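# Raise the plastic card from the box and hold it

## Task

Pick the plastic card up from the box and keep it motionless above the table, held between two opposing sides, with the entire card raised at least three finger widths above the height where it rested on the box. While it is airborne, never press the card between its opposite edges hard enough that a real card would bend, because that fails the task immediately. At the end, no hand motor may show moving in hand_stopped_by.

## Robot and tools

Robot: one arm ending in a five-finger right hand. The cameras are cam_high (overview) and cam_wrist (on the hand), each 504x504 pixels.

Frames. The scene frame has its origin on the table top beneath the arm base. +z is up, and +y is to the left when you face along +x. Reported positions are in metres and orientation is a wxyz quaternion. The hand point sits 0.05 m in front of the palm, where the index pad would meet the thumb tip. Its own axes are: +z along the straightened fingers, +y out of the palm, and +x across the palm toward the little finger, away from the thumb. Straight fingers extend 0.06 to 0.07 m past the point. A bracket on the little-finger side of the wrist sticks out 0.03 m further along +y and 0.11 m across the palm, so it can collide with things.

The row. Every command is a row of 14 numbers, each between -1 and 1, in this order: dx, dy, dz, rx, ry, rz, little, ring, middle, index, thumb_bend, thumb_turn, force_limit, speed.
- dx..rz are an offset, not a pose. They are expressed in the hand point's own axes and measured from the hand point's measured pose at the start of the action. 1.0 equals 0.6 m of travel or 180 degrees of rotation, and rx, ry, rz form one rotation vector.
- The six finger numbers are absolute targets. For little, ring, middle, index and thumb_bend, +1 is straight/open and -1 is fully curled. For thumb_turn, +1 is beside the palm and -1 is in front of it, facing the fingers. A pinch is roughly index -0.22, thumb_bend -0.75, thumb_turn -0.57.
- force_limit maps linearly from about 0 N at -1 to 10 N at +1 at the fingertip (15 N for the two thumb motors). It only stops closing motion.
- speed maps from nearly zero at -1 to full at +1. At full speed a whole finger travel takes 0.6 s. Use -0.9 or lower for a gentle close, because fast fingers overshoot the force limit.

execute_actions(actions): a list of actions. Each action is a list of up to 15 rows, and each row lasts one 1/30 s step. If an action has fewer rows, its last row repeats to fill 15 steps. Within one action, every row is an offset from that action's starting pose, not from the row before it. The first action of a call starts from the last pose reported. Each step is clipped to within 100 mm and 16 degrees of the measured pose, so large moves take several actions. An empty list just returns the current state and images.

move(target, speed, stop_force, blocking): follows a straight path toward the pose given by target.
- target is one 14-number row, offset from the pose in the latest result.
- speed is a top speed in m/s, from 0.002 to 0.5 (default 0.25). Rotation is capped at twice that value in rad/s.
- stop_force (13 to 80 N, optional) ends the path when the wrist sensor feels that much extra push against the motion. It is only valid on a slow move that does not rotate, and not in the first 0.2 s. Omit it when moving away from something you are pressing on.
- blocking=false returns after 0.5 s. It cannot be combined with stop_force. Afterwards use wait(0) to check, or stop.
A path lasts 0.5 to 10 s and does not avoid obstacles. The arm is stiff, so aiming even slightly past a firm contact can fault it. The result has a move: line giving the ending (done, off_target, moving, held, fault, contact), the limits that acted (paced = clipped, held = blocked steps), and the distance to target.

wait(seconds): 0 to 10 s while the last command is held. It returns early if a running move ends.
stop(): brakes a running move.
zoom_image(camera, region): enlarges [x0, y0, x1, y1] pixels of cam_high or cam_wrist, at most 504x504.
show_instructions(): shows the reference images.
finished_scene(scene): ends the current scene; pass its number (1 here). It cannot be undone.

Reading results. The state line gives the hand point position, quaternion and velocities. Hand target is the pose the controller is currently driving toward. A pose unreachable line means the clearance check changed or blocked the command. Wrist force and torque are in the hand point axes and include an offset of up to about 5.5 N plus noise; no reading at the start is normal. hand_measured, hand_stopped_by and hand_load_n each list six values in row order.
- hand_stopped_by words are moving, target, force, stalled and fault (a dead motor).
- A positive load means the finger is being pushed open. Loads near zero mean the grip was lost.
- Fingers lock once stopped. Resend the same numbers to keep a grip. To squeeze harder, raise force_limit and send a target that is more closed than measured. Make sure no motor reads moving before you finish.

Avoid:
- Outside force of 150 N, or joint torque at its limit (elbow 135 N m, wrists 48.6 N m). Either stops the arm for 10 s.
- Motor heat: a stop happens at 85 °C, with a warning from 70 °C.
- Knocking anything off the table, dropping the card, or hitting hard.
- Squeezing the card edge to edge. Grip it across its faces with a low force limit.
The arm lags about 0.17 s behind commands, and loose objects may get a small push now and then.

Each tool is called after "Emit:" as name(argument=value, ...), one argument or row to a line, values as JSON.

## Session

Emit:
execute_actions(
  actions=[],
)

Scene clock: 0.00 s.
end_effector_position=(+0.4665, +0.1177, +0.2645) hand_measured=(+1.000, +1.000, +1.000, +1.000, +1.000, +1.000) hand_load_n=(+0.0, +0.0, +0.0, +0.0, +0.0, +0.0) hand_stopped_by=(target, target, target, target, target, target) hand_force_limit=0.00 hand_speed=-0.80 end_effector_quat_wxyz=(+0.050, +0.574, +0.813, +0.087) end_effector_velocity=(-0.000, +0.000, -0.001) end_effector_angular_velocity=(-0.000, +0.002, +0.000)
Joint positions: [-0.208 -1.646  2.192  0.866  1.45  -0.538]
Joint velocities: [ 0.     0.002  0.    -0.     0.    -0.   ]
Motor temperatures (°C, as the motors report them): [20 22 23 29 25 30]
Wrist force (N, on the end effector, along its own x y z axes, offset not removed): no reading
Wrist torque (N m, same axes, about the end effector's origin, offset not removed): no reading
Hand target: +0.466, +0.118, +0.265; +0.050, +0.574, +0.813, +0.087

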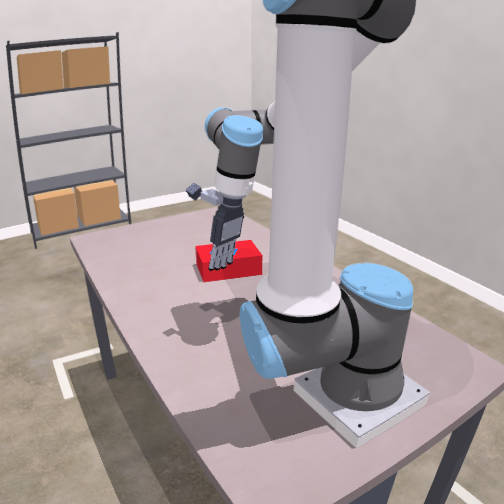

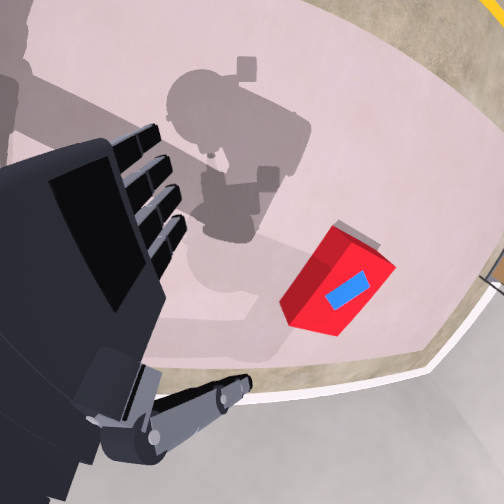

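Emit:
move(
  target=[-0.1,0.2,0.11,0,0,0.17,1,1,1,1,1,1,0,0],
)

Scene clock: 2.50 s.
end_effector_position=(+0.6093, +0.1063, +0.2224) hand_measured=(+1.000, +1.000, +1.000, +1.000, +1.000, +1.000) hand_load_n=(+0.0, +0.0, +0.0, +0.0, +0.0, +0.0) hand_stopped_by=(target, target, target, target, target, target) hand_force_limit=0.00 hand_speed=0.00 end_effector_quat_wxyz=(+0.025, +0.768, +0.633, +0.097) end_effector_velocity=(+0.002, -0.000, +0.002) end_effector_angular_velocity=(+0.000, -0.002, -0.007)
Joint positions: [-0.099 -1.344  1.935  0.808  1.467  0.104]
Joint velocities: [ 0.001  0.001 -0.005  0.001  0.001  0.008]
Motor temperatures (°C, as the motors report them): [20 22 23 29 25 30]
Wrist force (N, on the end effector, along its own x y z axes, offset not removed): [-3.3 -1.6 -4.6]
Wrist torque (N m, same axes, about the end effector's origin, offset not removed): [0.24 1.14 -0.43]
Hand target: +0.609, +0.106, +0.222; +0.025, +0.768, +0.632, +0.097
Off the commanded pose: 0.000 m, 0 deg.
move: done

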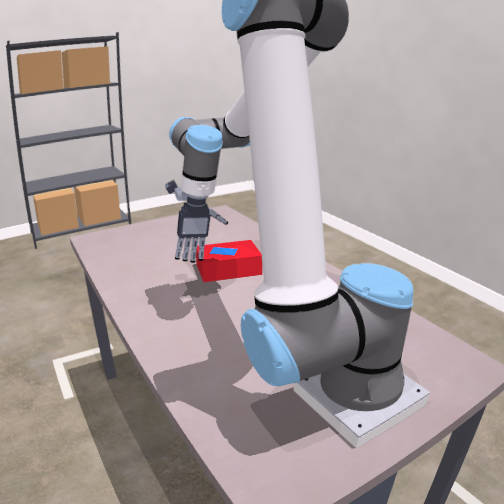

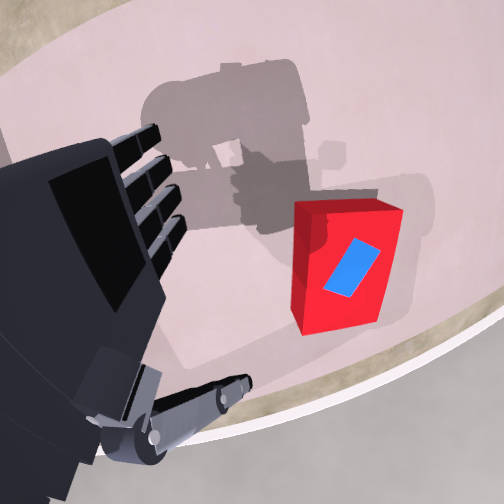

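Emit:
move(
  target=[-0.03,0.15,0.12,0,0,0,1,1,1,1,1,1,0,0],
  speed=0.15,
)

Scene clock: 4.87 s.
end_effector_position=(+0.7059, +0.0772, +0.1641) hand_measured=(+1.000, +1.000, +1.000, +1.000, +1.000, +1.000) hand_load_n=(+0.0, +0.0, +0.0, +0.0, +0.0, +0.0) hand_stopped_by=(target, target, target, target, target, target) hand_force_limit=0.00 hand_speed=0.00 end_effector_quat_wxyz=(+0.025, +0.768, +0.633, +0.097) end_effector_velocity=(+0.001, +0.000, -0.001) end_effector_angular_velocity=(+0.001, +0.001, +0.001)
Joint positions: [-0.132 -1.156  1.795  0.763  1.462  0.071]
Joint velocities: [ 0.     0.003 -0.002  0.    -0.    -0.   ]
Motor temperatures (°C, as the motors report them): [20 22 23 29 25 30]
Wrist force (N, on the end effector, along its own x y z axes, offset not removed): [-0.9 -1.7 -2.6]
Wrist torque (N m, same axes, about the end effector's origin, offset not removed): [0.07 0.57 -0.37]
Hand target: +0.706, +0.077, +0.164; +0.025, +0.768, +0.633, +0.097
Off the commanded pose: 0.000 m, 0 deg.
move: done

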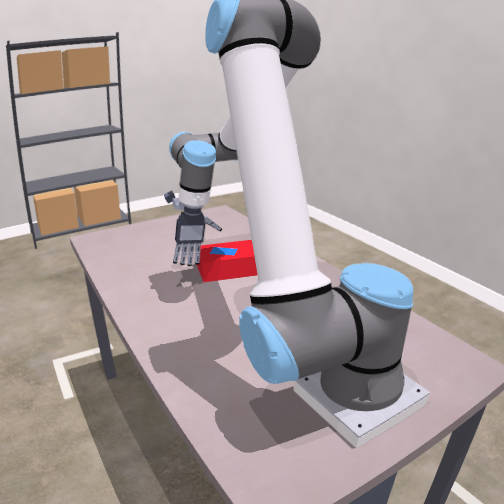

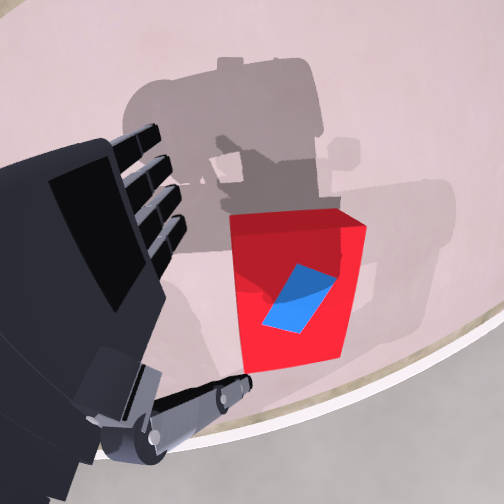

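Emit:
move(
  target=[0,0,0,0.25,0,0,1,1,1,1,1,1,0,0],
)

Emit:
move(
  target=[-0.05,0.223,-0.06,0,0,0,1,1,1,1,1,1,0,0],
  speed=0.12,
)

Scene clock: 8.10 s.
end_effector_position=(+0.7057, +0.0771, +0.1637) hand_measured=(+1.000, +1.000, +1.000, +1.000, +1.000, +1.000) hand_load_n=(+0.0, +0.0, +0.0, +0.0, +0.0, +0.0) hand_stopped_by=(target, target, target, target, target, target) hand_force_limit=0.00 hand_speed=0.00 end_effector_quat_wxyz=(-0.270, +0.719, +0.622, -0.152) end_effector_velocity=(-0.000, +0.000, -0.000) end_effector_angular_velocity=(+0.001, +0.010, +0.002)
Joint positions: [-0.145 -0.819  1.414  1.599  1.452 -0.038]
Joint velocities: [ 0.001  0.005 -0.004  0.009  0.001 -0.001]
Motor temperatures (°C, as the motors report them): [20 22 23 29 25 30]
Wrist force (N, on the end effector, along its own x y z axes, offset not removed): [0.3 -0.7 -4.3]
Wrist torque (N m, same axes, about the end effector's origin, offset not removed): [0.30 0.50 -0.24]
Hand target: +0.706, +0.077, +0.164; -0.270, +0.719, +0.622, -0.153
Off the commanded pose: 0.000 m, 0 deg.
move: done

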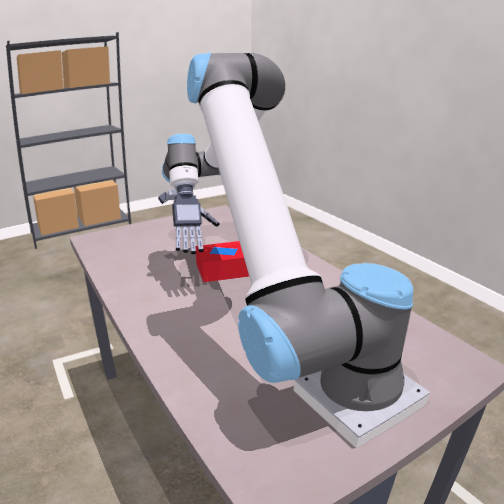

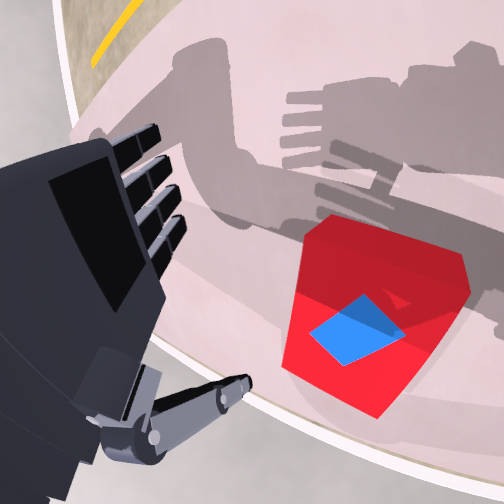

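Scene clock: 9.77 s.
end_effector_position=(+0.8287, +0.0301, +0.1118) hand_measured=(+1.000, +1.000, +1.000, +1.000, +1.000, +1.000) hand_load_n=(+0.0, +0.0, +0.0, +0.0, +0.0, +0.0) hand_stopped_by=(target, target, target, target, target, target) hand_force_limit=0.00 hand_speed=0.00 end_effector_quat_wxyz=(-0.270, +0.719, +0.622, -0.152) end_effector_velocity=(+0.001, -0.000, -0.001) end_effector_angular_velocity=(+0.000, +0.002, +0.000)
Joint positions: [-0.177 -0.59   1.074  1.712  1.471 -0.063]
Joint velocities: [-0.     0.004 -0.004  0.002  0.    -0.   ]
Motor temperatures (°C, as the motors report them): [20 22 23 29 25 30]
Wrist force (N, on the end effector, along its own x y z axes, offset not removed): [1.6 -0.7 -2.6]
Wrist torque (N m, same axes, about the end effector's origin, offset not removed): [0.11 0.25 -0.08]
Hand target: +0.829, +0.030, +0.112; -0.270, +0.719, +0.622, -0.152
Off the commanded pose: 0.000 m, 0 deg.
move: done

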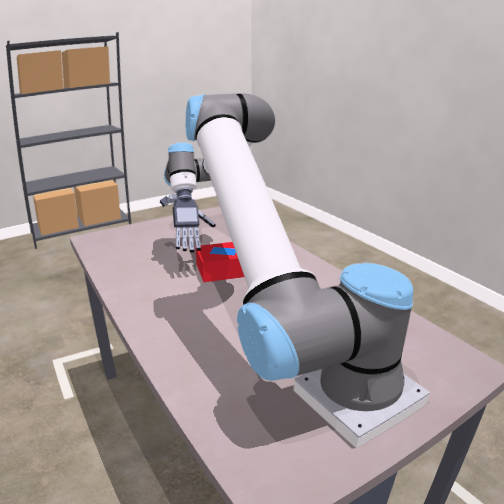

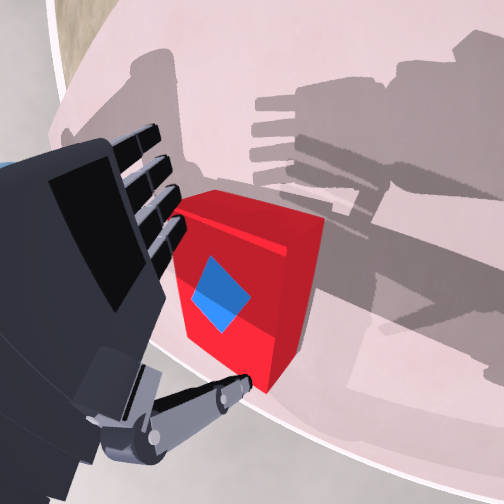

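Emit:
move(
  target=[-0.13,-0.018,0.077,0,0,0,1,1,1,1,1,1,0,0],
  speed=0.08,
)

Scene clock: 21.30 s.
end_effector_position=(+0.7994, -0.0074, +0.0921) hand_measured=(+1.000, +1.000, +1.000, +1.000, +1.000, +1.000) hand_load_n=(+0.0, +0.0, +1.0, +0.0, +0.0, +0.0) hand_stopped_by=(target, target, target, target, target, target) hand_force_limit=0.00 hand_speed=0.00 end_effector_quat_wxyz=(-0.274, +0.718, +0.621, -0.154) end_effector_velocity=(+0.000, +0.000, +0.001) end_effector_angular_velocity=(-0.000, -0.002, -0.000)
Joint positions: [-0.224 -0.615  1.169  1.654  1.497 -0.102]
Joint velocities: [ 0.    -0.002  0.    -0.    -0.     0.   ]
Motor temperatures (°C, as the motors report them): [20 22 23 29 25 30]
Wrist force (N, on the end effector, along its own x y z axes, offset not removed): [11.2 -10.1 -26.5]
Wrist torque (N m, same axes, about the end effector's origin, offset not removed): [2.09 1.74 0.19]
Hand target: +0.799, -0.007, +0.092; -0.273, +0.718, +0.621, -0.154
Off the commanded pose: 0.040 m, 0 deg.
FORCE FAULT: contact force on the arm reached its limit, and the arm stopped for 10 seconds. The contact can be on any part of the arm, not only on its tool. That time counts as 20 of the actions that you can send in this scene. The arm's remaining commands of this call were not run. The arm holds still and accepts commands again. Move the arm away from the contact; if what it grips holds it there, let go first. Pushing or pulling that hard again can fault the arm again.
move: fault

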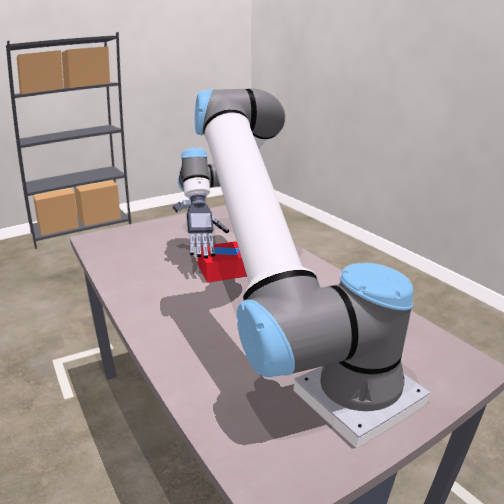

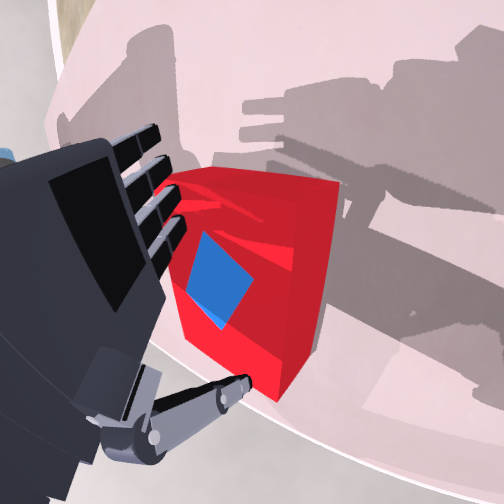

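Emit:
move(
  target=[0,-0.028,-0.028,0,0,0,1,1,1,1,1,1,0,0],
  speed=0.05,
)

Emit:
move(
  target=[-0.1,-0.035,0.035,0,0,0,1,1,1,1,1,1,0,0],
  speed=0.05,
)

Scene clock: 22.83 s.
end_effector_position=(+0.7953, -0.0095, +0.1152) hand_measured=(+1.000, +1.000, +1.000, +1.000, +1.000, +1.000) hand_load_n=(+0.0, +0.0, +0.0, +0.0, +0.0, +0.0) hand_stopped_by=(target, target, target, target, target, target) hand_force_limit=0.00 hand_speed=0.00 end_effector_quat_wxyz=(-0.274, +0.718, +0.621, -0.154) end_effector_velocity=(+0.000, -0.000, +0.003) end_effector_angular_velocity=(-0.000, -0.002, -0.000)
Joint positions: [-0.228 -0.643  1.176  1.674  1.499 -0.105]
Joint velocities: [-0.    -0.004  0.     0.001  0.    -0.   ]
Motor temperatures (°C, as the motors report them): [20 22 23 29 25 30]
Wrist force (N, on the end effector, along its own x y z axes, offset not removed): [1.0 -3.7 -3.4]
Wrist torque (N m, same axes, about the end effector's origin, offset not removed): [-0.29 0.33 -0.30]
Hand target: +0.795, -0.010, +0.115; -0.274, +0.718, +0.621, -0.154
Off the commanded pose: 0.000 m, 0 deg.
move: done

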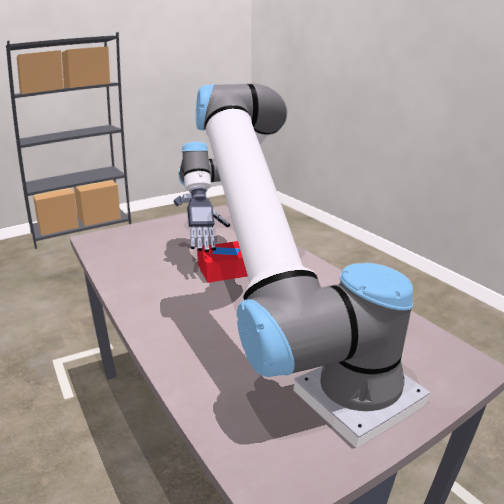

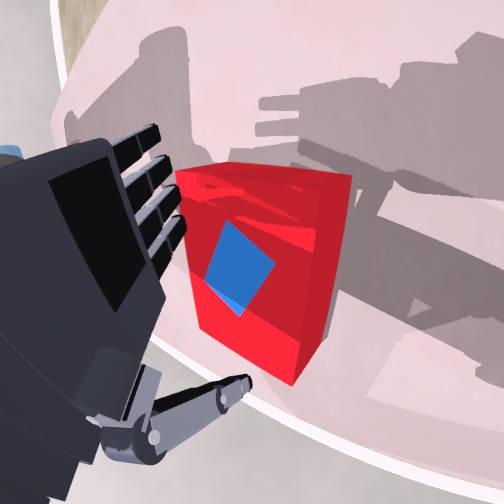

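Scene clock: 24.53 s.
end_effector_position=(+0.7558, -0.0621, +0.1035) hand_measured=(+1.000, +1.000, +1.000, +1.000, +1.000, +1.000) hand_load_n=(+0.0, +0.0, +0.0, +0.0, +0.0, +0.0) hand_stopped_by=(target, target, target, target, target, target) hand_force_limit=0.00 hand_speed=0.00 end_effector_quat_wxyz=(-0.273, +0.718, +0.621, -0.154) end_effector_velocity=(-0.001, -0.002, -0.001) end_effector_angular_velocity=(+0.001, +0.001, -0.000)
Joint positions: [-0.298 -0.686  1.287  1.609  1.541 -0.161]
Joint velocities: [-0.002  0.     0.003 -0.002  0.001 -0.002]
Motor temperatures (°C, as the motors report them): [20 22 23 29 25 30]
Wrist force (N, on the end effector, along its own x y z axes, offset not removed): [0.3 -1.6 -3.6]
Wrist torque (N m, same axes, about the end effector's origin, offset not removed): [0.10 0.41 -0.27]
Hand target: +0.756, -0.062, +0.103; -0.273, +0.718, +0.621, -0.154
Off the commanded pose: 0.000 m, 0 deg.
move: done

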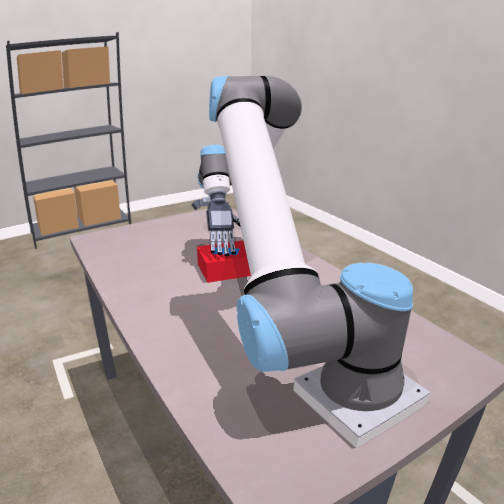

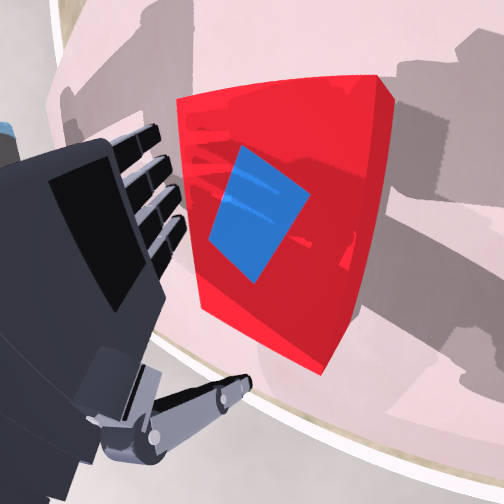

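Emit:
move(
  target=[0,-0.06,0.028,0,0,0,1,1,1,1,1,1,0,0],
  speed=0.05,
)

Emit:
execute_actions(
  actions=[
    [[0,0,0,0,0,0,1,1,0,0,1,1,-0.4,-0.8]],
    [[0,0,0,0,0,0,1,1,0,0,1,1,-0.4,-0.8]],
    [[0,0,0,0,0,0,1,1,0,0,1,1,-0.4,-0.8]],
    [[0,0,0,0,0,0,1,1,0,0,1,1,-0.4,-0.8]],
  ],
)

Scene clock: 26.53 s.
end_effector_position=(+0.7174, -0.0559, +0.1110) hand_measured=(+1.000, +1.000, +1.000, +1.000, +1.000, +1.000) hand_load_n=(+0.0, +0.0, +0.0, +0.0, +0.0, +0.0) hand_stopped_by=(target, target, target, target, target, target) hand_force_limit=0.00 hand_speed=0.00 end_effector_quat_wxyz=(-0.273, +0.718, +0.621, -0.154) end_effector_velocity=(-0.002, +0.000, +0.000) end_effector_angular_velocity=(+0.000, +0.001, +0.000)
Joint positions: [-0.304 -0.747  1.393  1.565  1.545 -0.166]
Joint velocities: [-0.    -0.003  0.005 -0.002  0.    -0.   ]
Motor temperatures (°C, as the motors report them): [20 22 23 29 25 30]
Wrist force (N, on the end effector, along its own x y z axes, offset not removed): [0.6 -3.2 -4.5]
Wrist torque (N m, same axes, about the end effector's origin, offset not removed): [-0.08 0.43 -0.36]
Hand target: +0.717, -0.056, +0.111; -0.273, +0.718, +0.621, -0.154
Off the commanded pose: 0.000 m, 0 deg.
move: done

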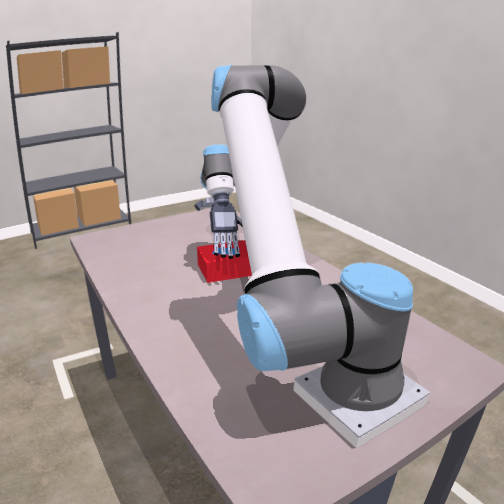

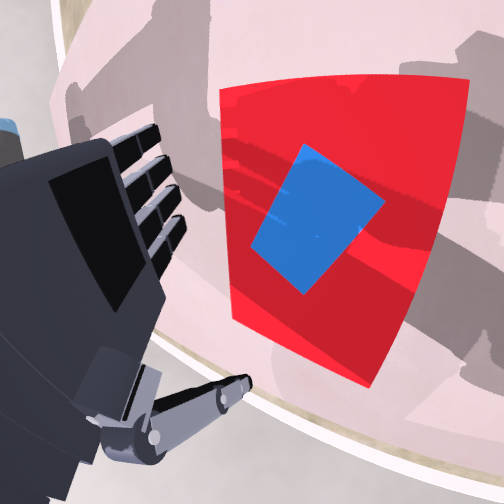

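Scene clock: 28.53 s.
end_effector_position=(+0.7174, -0.0559, +0.1110) hand_measured=(+1.000, +1.000, +0.368, +0.368, +1.000, +1.000) hand_load_n=(+0.0, +0.0, +0.0, +0.0, +0.0, +0.0) hand_stopped_by=(target, target, moving, moving, target, target) hand_force_limit=-0.40 hand_speed=-0.80 end_effector_quat_wxyz=(-0.273, +0.718, +0.621, -0.154) end_effector_velocity=(-0.000, -0.000, -0.001) end_effector_angular_velocity=(+0.000, +0.001, -0.000)
Joint positions: [-0.304 -0.747  1.393  1.565  1.545 -0.166]
Joint velocities: [-0.     0.002  0.    -0.     0.     0.   ]
Motor temperatures (°C, as the motors report them): [20 22 23 29 25 30]
Wrist force (N, on the end effector, along its own x y z axes, offset not removed): [0.8 -4.1 -5.4]
Wrist torque (N m, same axes, about the end effector's origin, offset not removed): [-0.20 0.49 -0.25]
Hand target: +0.717, -0.056, +0.111; -0.273, +0.718, +0.621, -0.154
Off the commanded pose: 0.000 m, 0 deg.

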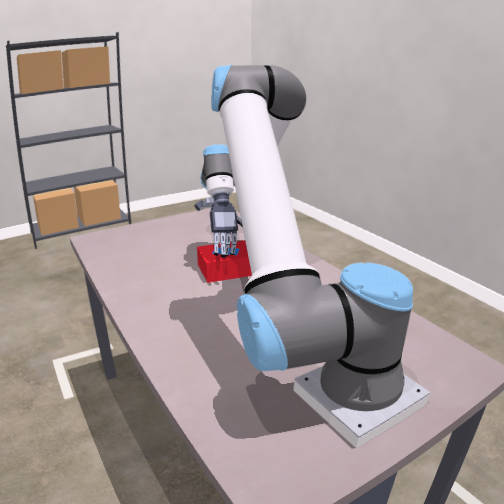

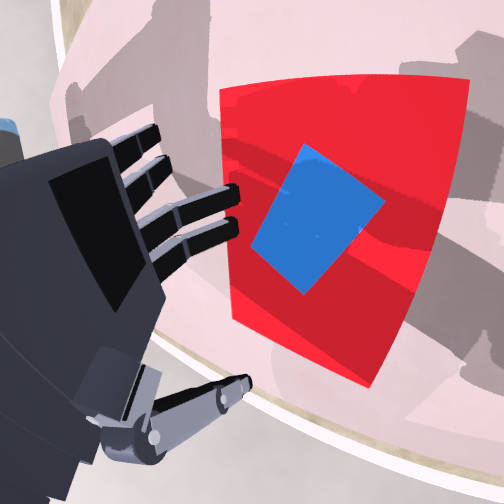

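Emit:
move(
  target=[0,0.125,-0.095,0,0,0,1,1,1,1,1,1,-0.4,0],
  speed=0.06,
)

Emit:
execute_actions(
  actions=[
    [[0,0,0,0,0,0,1,1,-0.2,-0.2,1,1,-0.4,-0.8]],
    [[0,0,0,0,0,0,1,1,-0.2,-0.2,1,1,-0.4,-0.8]],
    [[0,0,0,0,0,0,1,1,-0.2,-0.2,1,1,-0.4,-0.8]],
    [[0,0,0,0,0,0,1,1,-0.2,-0.2,1,1,-0.4,-0.8]],
    [[0,0,0,0,0,0,1,1,-0.2,-0.2,1,1,-0.4,-0.8]],
  ],
)

Scene clock: 31.43 s.
end_effector_position=(+0.8098, -0.0733, +0.1128) hand_measured=(+1.000, +1.000, +1.000, +1.000, +1.000, +1.000) hand_load_n=(+0.0, +0.0, +0.0, +0.0, +0.0, +0.0) hand_stopped_by=(target, target, target, target, target, target) hand_force_limit=-0.40 hand_speed=0.00 end_effector_quat_wxyz=(-0.273, +0.718, +0.621, -0.154) end_effector_velocity=(+0.002, -0.001, +0.001) end_effector_angular_velocity=(-0.000, -0.001, -0.001)
Joint positions: [-0.292 -0.611  1.118  1.703  1.537 -0.157]
Joint velocities: [-0.     0.002 -0.006  0.003 -0.     0.   ]
Motor temperatures (°C, as the motors report them): [20 22 23 29 25 30]
Wrist force (N, on the end effector, along its own x y z axes, offset not removed): [1.2 -1.7 -5.9]
Wrist torque (N m, same axes, about the end effector's origin, offset not removed): [0.25 0.32 -0.20]
Hand target: +0.810, -0.073, +0.113; -0.273, +0.718, +0.621, -0.154
Off the commanded pose: 0.000 m, 0 deg.
move: done

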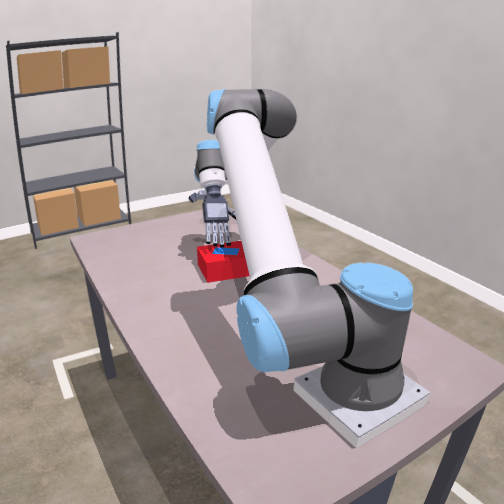

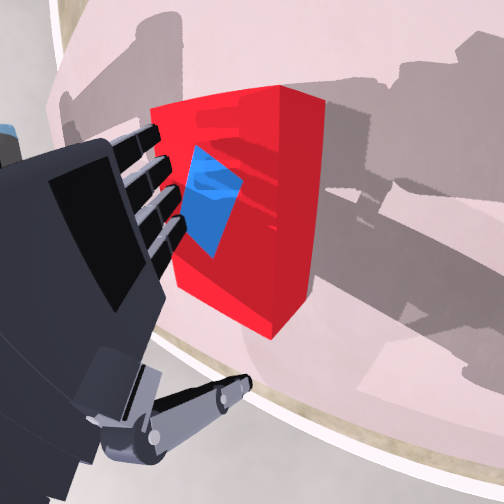

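Scene clock: 33.93 s.
end_effector_position=(+0.8098, -0.0733, +0.1128) hand_measured=(+1.000, +1.000, +0.202, +0.202, +1.000, +1.000) hand_load_n=(+0.0, +0.0, +0.0, +0.0, +0.0, +0.0) hand_stopped_by=(target, target, moving, moving, target, target) hand_force_limit=-0.40 hand_speed=-0.80 end_effector_quat_wxyz=(-0.273, +0.718, +0.621, -0.154) end_effector_velocity=(+0.000, -0.000, +0.002) end_effector_angular_velocity=(-0.001, -0.002, -0.000)
Joint positions: [-0.292 -0.611  1.118  1.703  1.537 -0.157]
Joint velocities: [-0.    -0.002 -0.     0.     0.    -0.   ]
Motor temperatures (°C, as the motors report them): [20 22 23 29 25 30]
Wrist force (N, on the end effector, along its own x y z axes, offset not removed): [2.6 -2.4 -4.6]
Wrist torque (N m, same axes, about the end effector's origin, offset not removed): [0.02 0.16 -0.13]
Hand target: +0.810, -0.073, +0.113; -0.273, +0.718, +0.621, -0.154
Off the commanded pose: 0.000 m, 0 deg.

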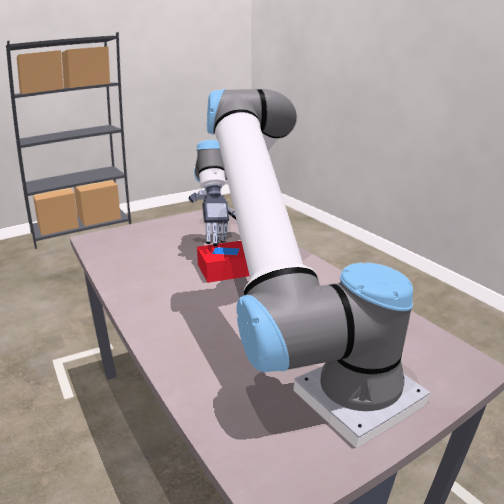

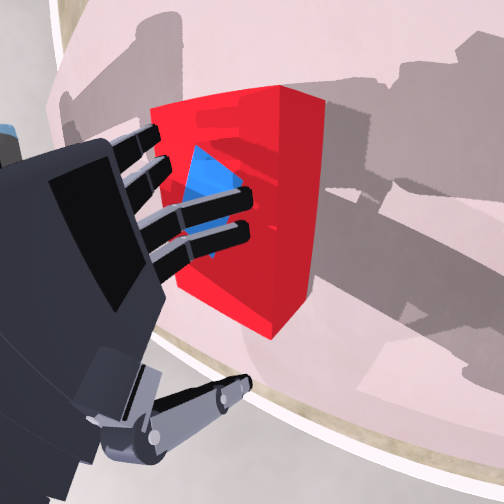

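Emit:
move(
  target=[0,-0.085,0.038,0,0,0,1,1,1,1,1,1,-0.4,0],
  speed=0.05,
)

Emit:
execute_actions(
  actions=[
    [[0,0,0,0,0,0,1,1,0.2,0.2,1,1,-0.4,-0.8]],
    [[0,0,0,0,0,0,1,1,0.2,0.2,1,1,-0.4,-0.8]],
    [[0,0,0,0,0,0,1,1,0.2,0.2,1,1,-0.4,-0.8]],
    [[0,0,0,0,0,0,1,1,0.2,0.2,1,1,-0.4,-0.8]],
  ],
)

Emit:
zoom_image(
  camera="cam_high",
  region=[150,190,300,310],
)

Scene clock: 36.33 s.
end_effector_position=(+0.7560, -0.0647, +0.1244) hand_measured=(+1.000, +1.000, +1.000, +1.000, +1.000, +1.000) hand_load_n=(+0.0, +0.0, +0.0, +0.0, +0.0, +0.0) hand_stopped_by=(target, target, target, target, target, target) hand_force_limit=-0.40 hand_speed=0.00 end_effector_quat_wxyz=(-0.273, +0.718, +0.621, -0.154) end_effector_velocity=(-0.002, +0.001, -0.001) end_effector_angular_velocity=(+0.000, +0.001, +0.001)
Joint positions: [-0.301 -0.705  1.281  1.635  1.543 -0.163]
Joint velocities: [ 0.    -0.001  0.004 -0.002  0.    -0.   ]
Motor temperatures (°C, as the motors report them): [20 22 23 29 25 30]
Wrist force (N, on the end effector, along its own x y z axes, offset not removed): [0.3 -1.8 -5.7]
Wrist torque (N m, same axes, about the end effector's origin, offset not removed): [0.20 0.54 -0.25]
Hand target: +0.756, -0.065, +0.124; -0.273, +0.718, +0.621, -0.154
Off the commanded pose: 0.000 m, 0 deg.
move: done

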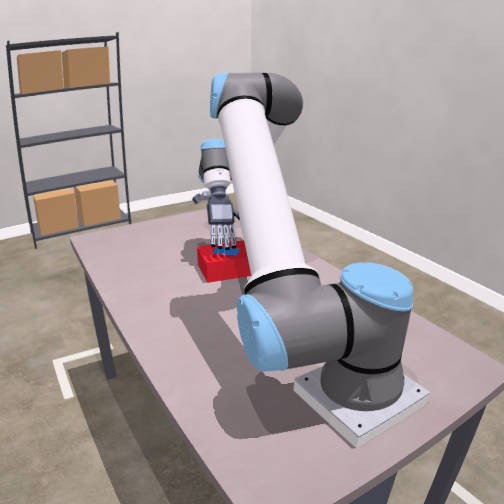

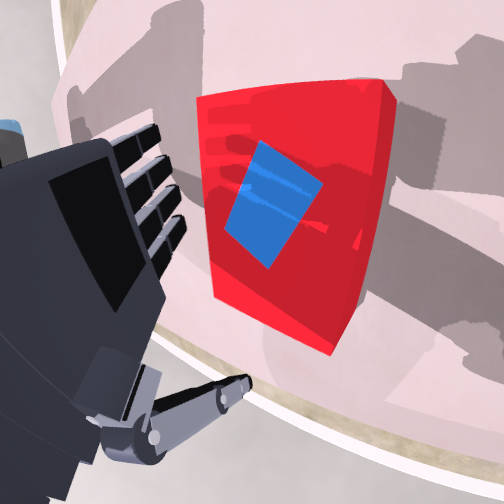

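Scene clock: 38.33 s.
end_effector_position=(+0.7560, -0.0647, +0.1244) hand_measured=(+1.000, +1.000, +0.368, +0.368, +1.000, +1.000) hand_load_n=(+0.0, +0.0, +0.0, +0.0, +0.0, +0.0) hand_stopped_by=(target, target, moving, moving, target, target) hand_force_limit=-0.40 hand_speed=-0.80 end_effector_quat_wxyz=(-0.273, +0.718, +0.621, -0.154) end_effector_velocity=(-0.000, -0.001, -0.000) end_effector_angular_velocity=(-0.000, -0.000, -0.001)
Joint positions: [-0.301 -0.705  1.281  1.634  1.543 -0.163]
Joint velocities: [-0.001  0.     0.    -0.001  0.     0.   ]
Motor temperatures (°C, as the motors report them): [20 22 23 29 25 30]
Wrist force (N, on the end effector, along its own x y z axes, offset not removed): [0.7 -1.7 -3.4]
Wrist torque (N m, same axes, about the end effector's origin, offset not removed): [0.19 0.36 -0.29]
Hand target: +0.756, -0.065, +0.124; -0.273, +0.718, +0.621, -0.154
Off the commanded pose: 0.000 m, 0 deg.

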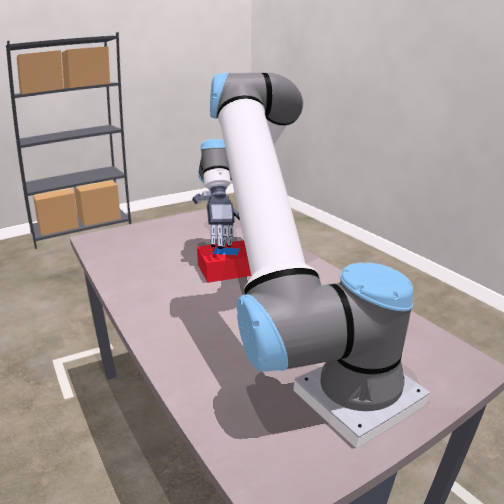

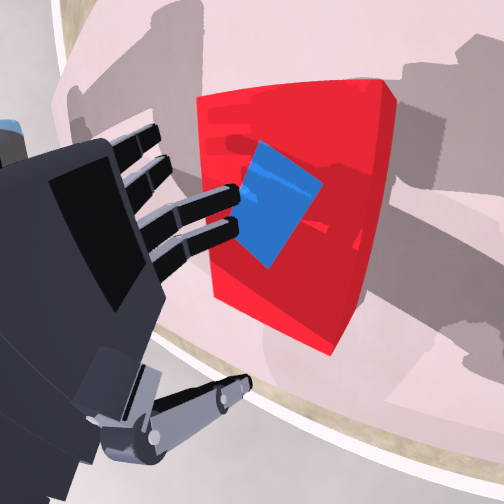

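Region (150, 190, 300, 310) of cam_high's 504x504 image, scaled by 3.360, with more detail than that image has; it fills the top 403 rows of this view, and the rest is white.

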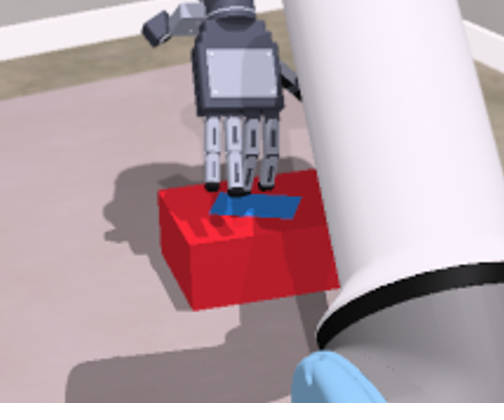

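Emit:
move(
  target=[0,0.02,0.027,0,0,0,1,1,0.2,0.2,1,1,-0.4,-0.8],
  speed=0.02,
)

Emit:
zoom_image(
  camera="cam_high",
  region=[150,190,300,310],
)

Scene clock: 40.23 s.
end_effector_position=(+0.7566, -0.0624, +0.1046) hand_measured=(+1.000, +1.000, +0.200, +0.200, +1.000, +1.000) hand_load_n=(+0.0, +0.0, +0.0, +0.0, +0.0, +0.0) hand_stopped_by=(target, target, target, target, target, target) hand_force_limit=-0.40 hand_speed=-0.80 end_effector_quat_wxyz=(-0.273, +0.718, +0.621, -0.154) end_effector_velocity=(+0.000, +0.001, -0.002) end_effector_angular_velocity=(+0.000, -0.001, +0.000)
Joint positions: [-0.298 -0.686  1.285  1.612  1.541 -0.161]
Joint velocities: [ 0.001  0.002 -0.    -0.002 -0.     0.   ]
Motor temperatures (°C, as the motors report them): [20 22 23 29 25 30]
Wrist force (N, on the end effector, along its own x y z axes, offset not removed): [-0.2 -3.9 -7.3]
Wrist torque (N m, same axes, about the end effector's origin, offset not removed): [0.38 0.60 -0.38]
Hand target: +0.757, -0.062, +0.104; -0.273, +0.718, +0.621, -0.154
Off the commanded pose: 0.000 m, 0 deg.
move: done

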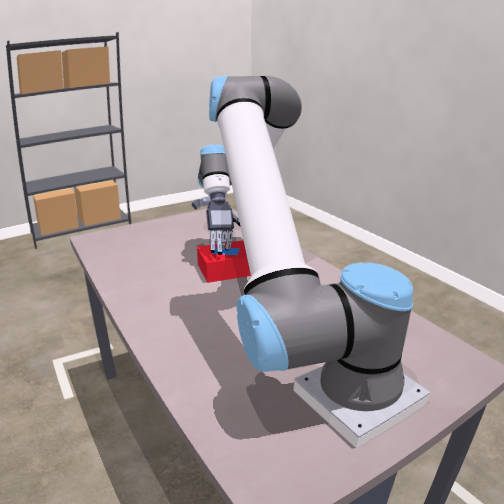

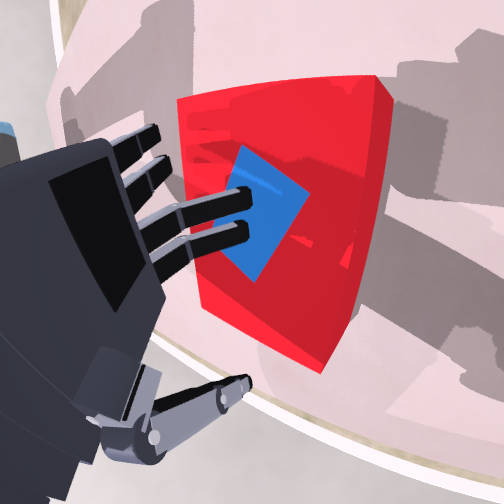

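Region (150, 190, 300, 310) of cam_high's 504x504 image, scaled by 3.360, with more detail than that image has; it fills the top 403 rows of this view, and the rest is white.

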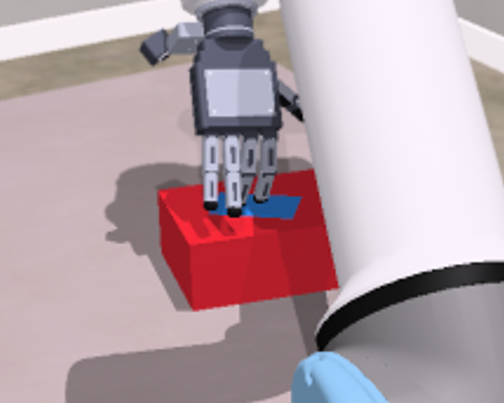

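Emit:
execute_actions(
  actions=[
    [[0,0,0,0,0,0,1,1,-0.3,-0.3,1,1,-0.4,-0.8]],
    [[0,0,0,0,0,0,1,1,-0.3,-0.3,1,1,-0.4,-0.8]],
    [[0,0,0,0,0,0,1,1,-0.3,-0.3,1,1,-0.4,-0.8]],
  ],
)

Emit:
move(
  target=[0,-0.08,0.058,0,0,0,1,1,-0.3,-0.3,1,1,-0.4,-0.8],
  speed=0.03,
)

Scene clock: 42.33 s.
end_effector_position=(+0.7566, -0.0623, +0.1045) hand_measured=(+1.000, +1.000, -0.266, -0.266, +1.000, +1.000) hand_load_n=(+0.0, +0.0, +0.0, +0.0, +0.0, +0.0) hand_stopped_by=(target, target, moving, moving, target, target) hand_force_limit=-0.40 hand_speed=-0.80 end_effector_quat_wxyz=(-0.273, +0.718, +0.621, -0.154) end_effector_velocity=(-0.000, +0.001, -0.000) end_effector_angular_velocity=(+0.000, +0.001, +0.001)
Joint positions: [-0.298 -0.686  1.285  1.612  1.541 -0.161]
Joint velocities: [ 0.001  0.     0.     0.     0.    -0.   ]
Motor temperatures (°C, as the motors report them): [20 22 23 29 25 30]
Wrist force (N, on the end effector, along its own x y z axes, offset not removed): [1.6 -1.4 -4.2]
Wrist torque (N m, same axes, about the end effector's origin, offset not removed): [0.12 0.30 -0.21]
Hand target: +0.757, -0.062, +0.105; -0.273, +0.718, +0.621, -0.154
Off the commanded pose: 0.000 m, 0 deg.

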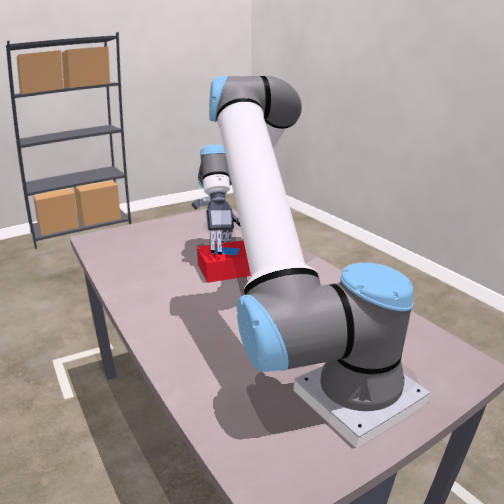

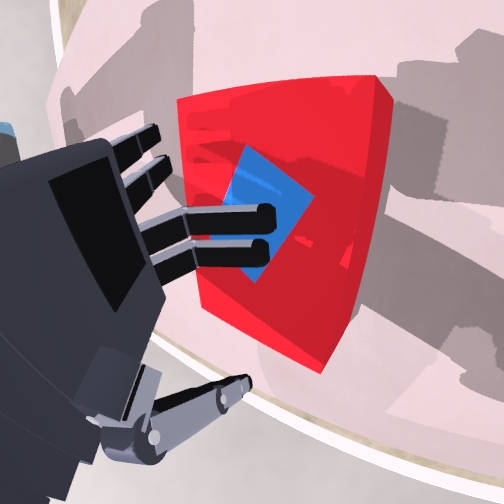

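Scene clock: 44.63 s.
end_effector_position=(+0.6984, -0.0516, +0.1047) hand_measured=(+1.000, +1.000, -0.300, -0.300, +1.000, +1.000) hand_load_n=(+0.0, +0.0, +0.0, +0.0, +0.0, +0.0) hand_stopped_by=(target, target, target, target, target, target) hand_force_limit=-0.40 hand_speed=-0.80 end_effector_quat_wxyz=(-0.273, +0.718, +0.621, -0.154) end_effector_velocity=(-0.002, +0.000, +0.000) end_effector_angular_velocity=(+0.000, -0.000, -0.000)
Joint positions: [-0.306 -0.766  1.446  1.532  1.546 -0.168]
Joint velocities: [-0.    -0.003  0.004 -0.002 -0.    -0.   ]
Motor temperatures (°C, as the motors report them): [20 22 23 29 25 30]
Wrist force (N, on the end effector, along its own x y z axes, offset not removed): [1.0 -0.6 -3.6]
Wrist torque (N m, same axes, about the end effector's origin, offset not removed): [0.29 0.44 -0.20]
Hand target: +0.698, -0.052, +0.105; -0.273, +0.718, +0.621, -0.154
Off the commanded pose: 0.000 m, 0 deg.
move: done

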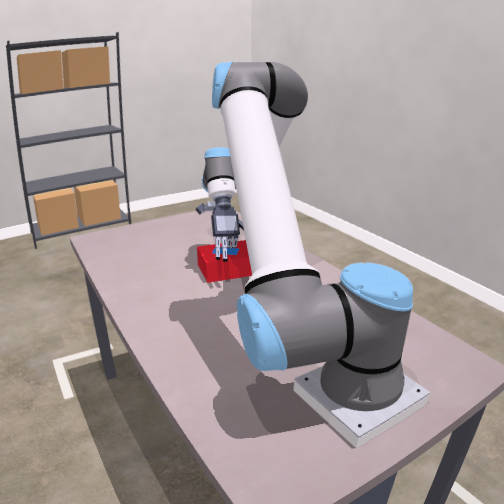

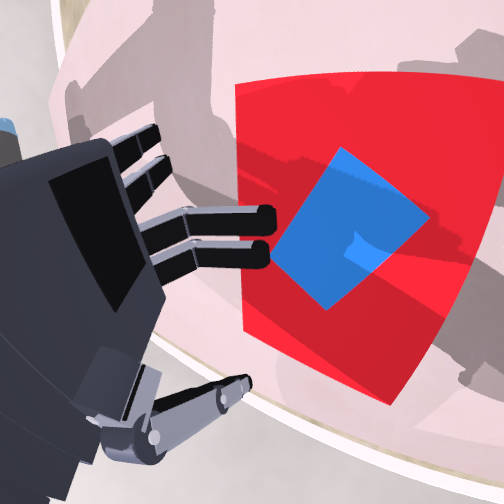

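Emit:
move(
  target=[0,0.09,-0.045,0,0,0,1,1,0.7,0.7,1,1,-0.4,0],
  speed=0.05,
)

Emit:
execute_actions(
  actions=[
    [[0,0,0,0,0,0,1,1,-0.2,-0.2,1,1,-0.4,-0.8]],
    [[0,0,0,0,0,0,1,1,-0.2,-0.2,1,1,-0.4,-0.8]],
    [[0,0,0,0,0,0,1,1,-0.2,-0.2,1,1,-0.4,-0.8]],
  ],
)

Scene clock: 56.03 s.
end_effector_position=(+0.7209, -0.0553, +0.1044) hand_measured=(+1.000, +1.000, +0.340, +0.700, +1.000, +1.000) hand_load_n=(+0.0, +0.0, -12.0, +0.0, +0.0, +0.0) hand_stopped_by=(target, target, stalled, target, target, target) hand_force_limit=-0.40 hand_speed=0.00 end_effector_quat_wxyz=(-0.276, +0.718, +0.620, -0.156) end_effector_velocity=(-0.000, +0.000, -0.000) end_effector_angular_velocity=(-0.000, +0.000, +0.001)
Joint positions: [-0.302 -0.733  1.383  1.567  1.544 -0.165]
Joint velocities: [ 0.001 -0.     0.    -0.     0.    -0.   ]
Motor temperatures (°C, as the motors report them): [20 22 23 29 25 30]
Wrist force (N, on the end effector, along its own x y z axes, offset not removed): [0.3 -11.3 -28.7]
Wrist torque (N m, same axes, about the end effector's origin, offset not removed): [0.70 0.76 -0.32]
Hand target: +0.721, -0.055, +0.104; -0.276, +0.718, +0.620, -0.156
Off the commanded pose: 0.038 m, 0 deg.
FORCE FAULT: contact force on the arm reached its limit, and the arm stopped for 10 seconds. The contact can be on any part of the arm, not only on its tool. That time counts as 20 of the actions that you can send in this scene. The arm's remaining commands of this call were not run. The arm holds still and accepts commands again. Move the arm away from the contact; if what it grips holds it there, let go first. Pushing or pulling that hard again can fault the arm again.
move: fault

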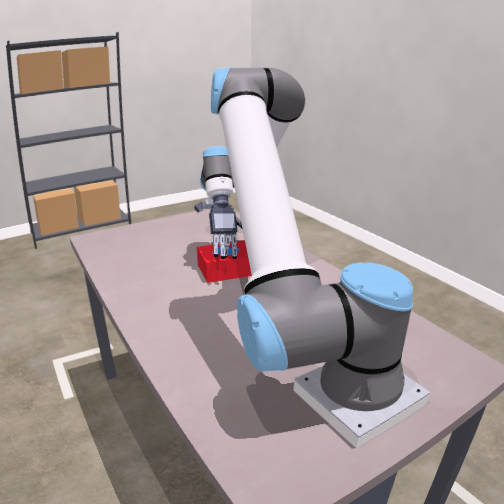

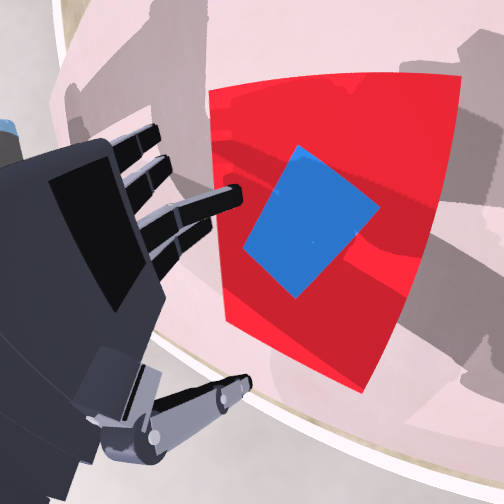

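not run: a fault stop came before this call.


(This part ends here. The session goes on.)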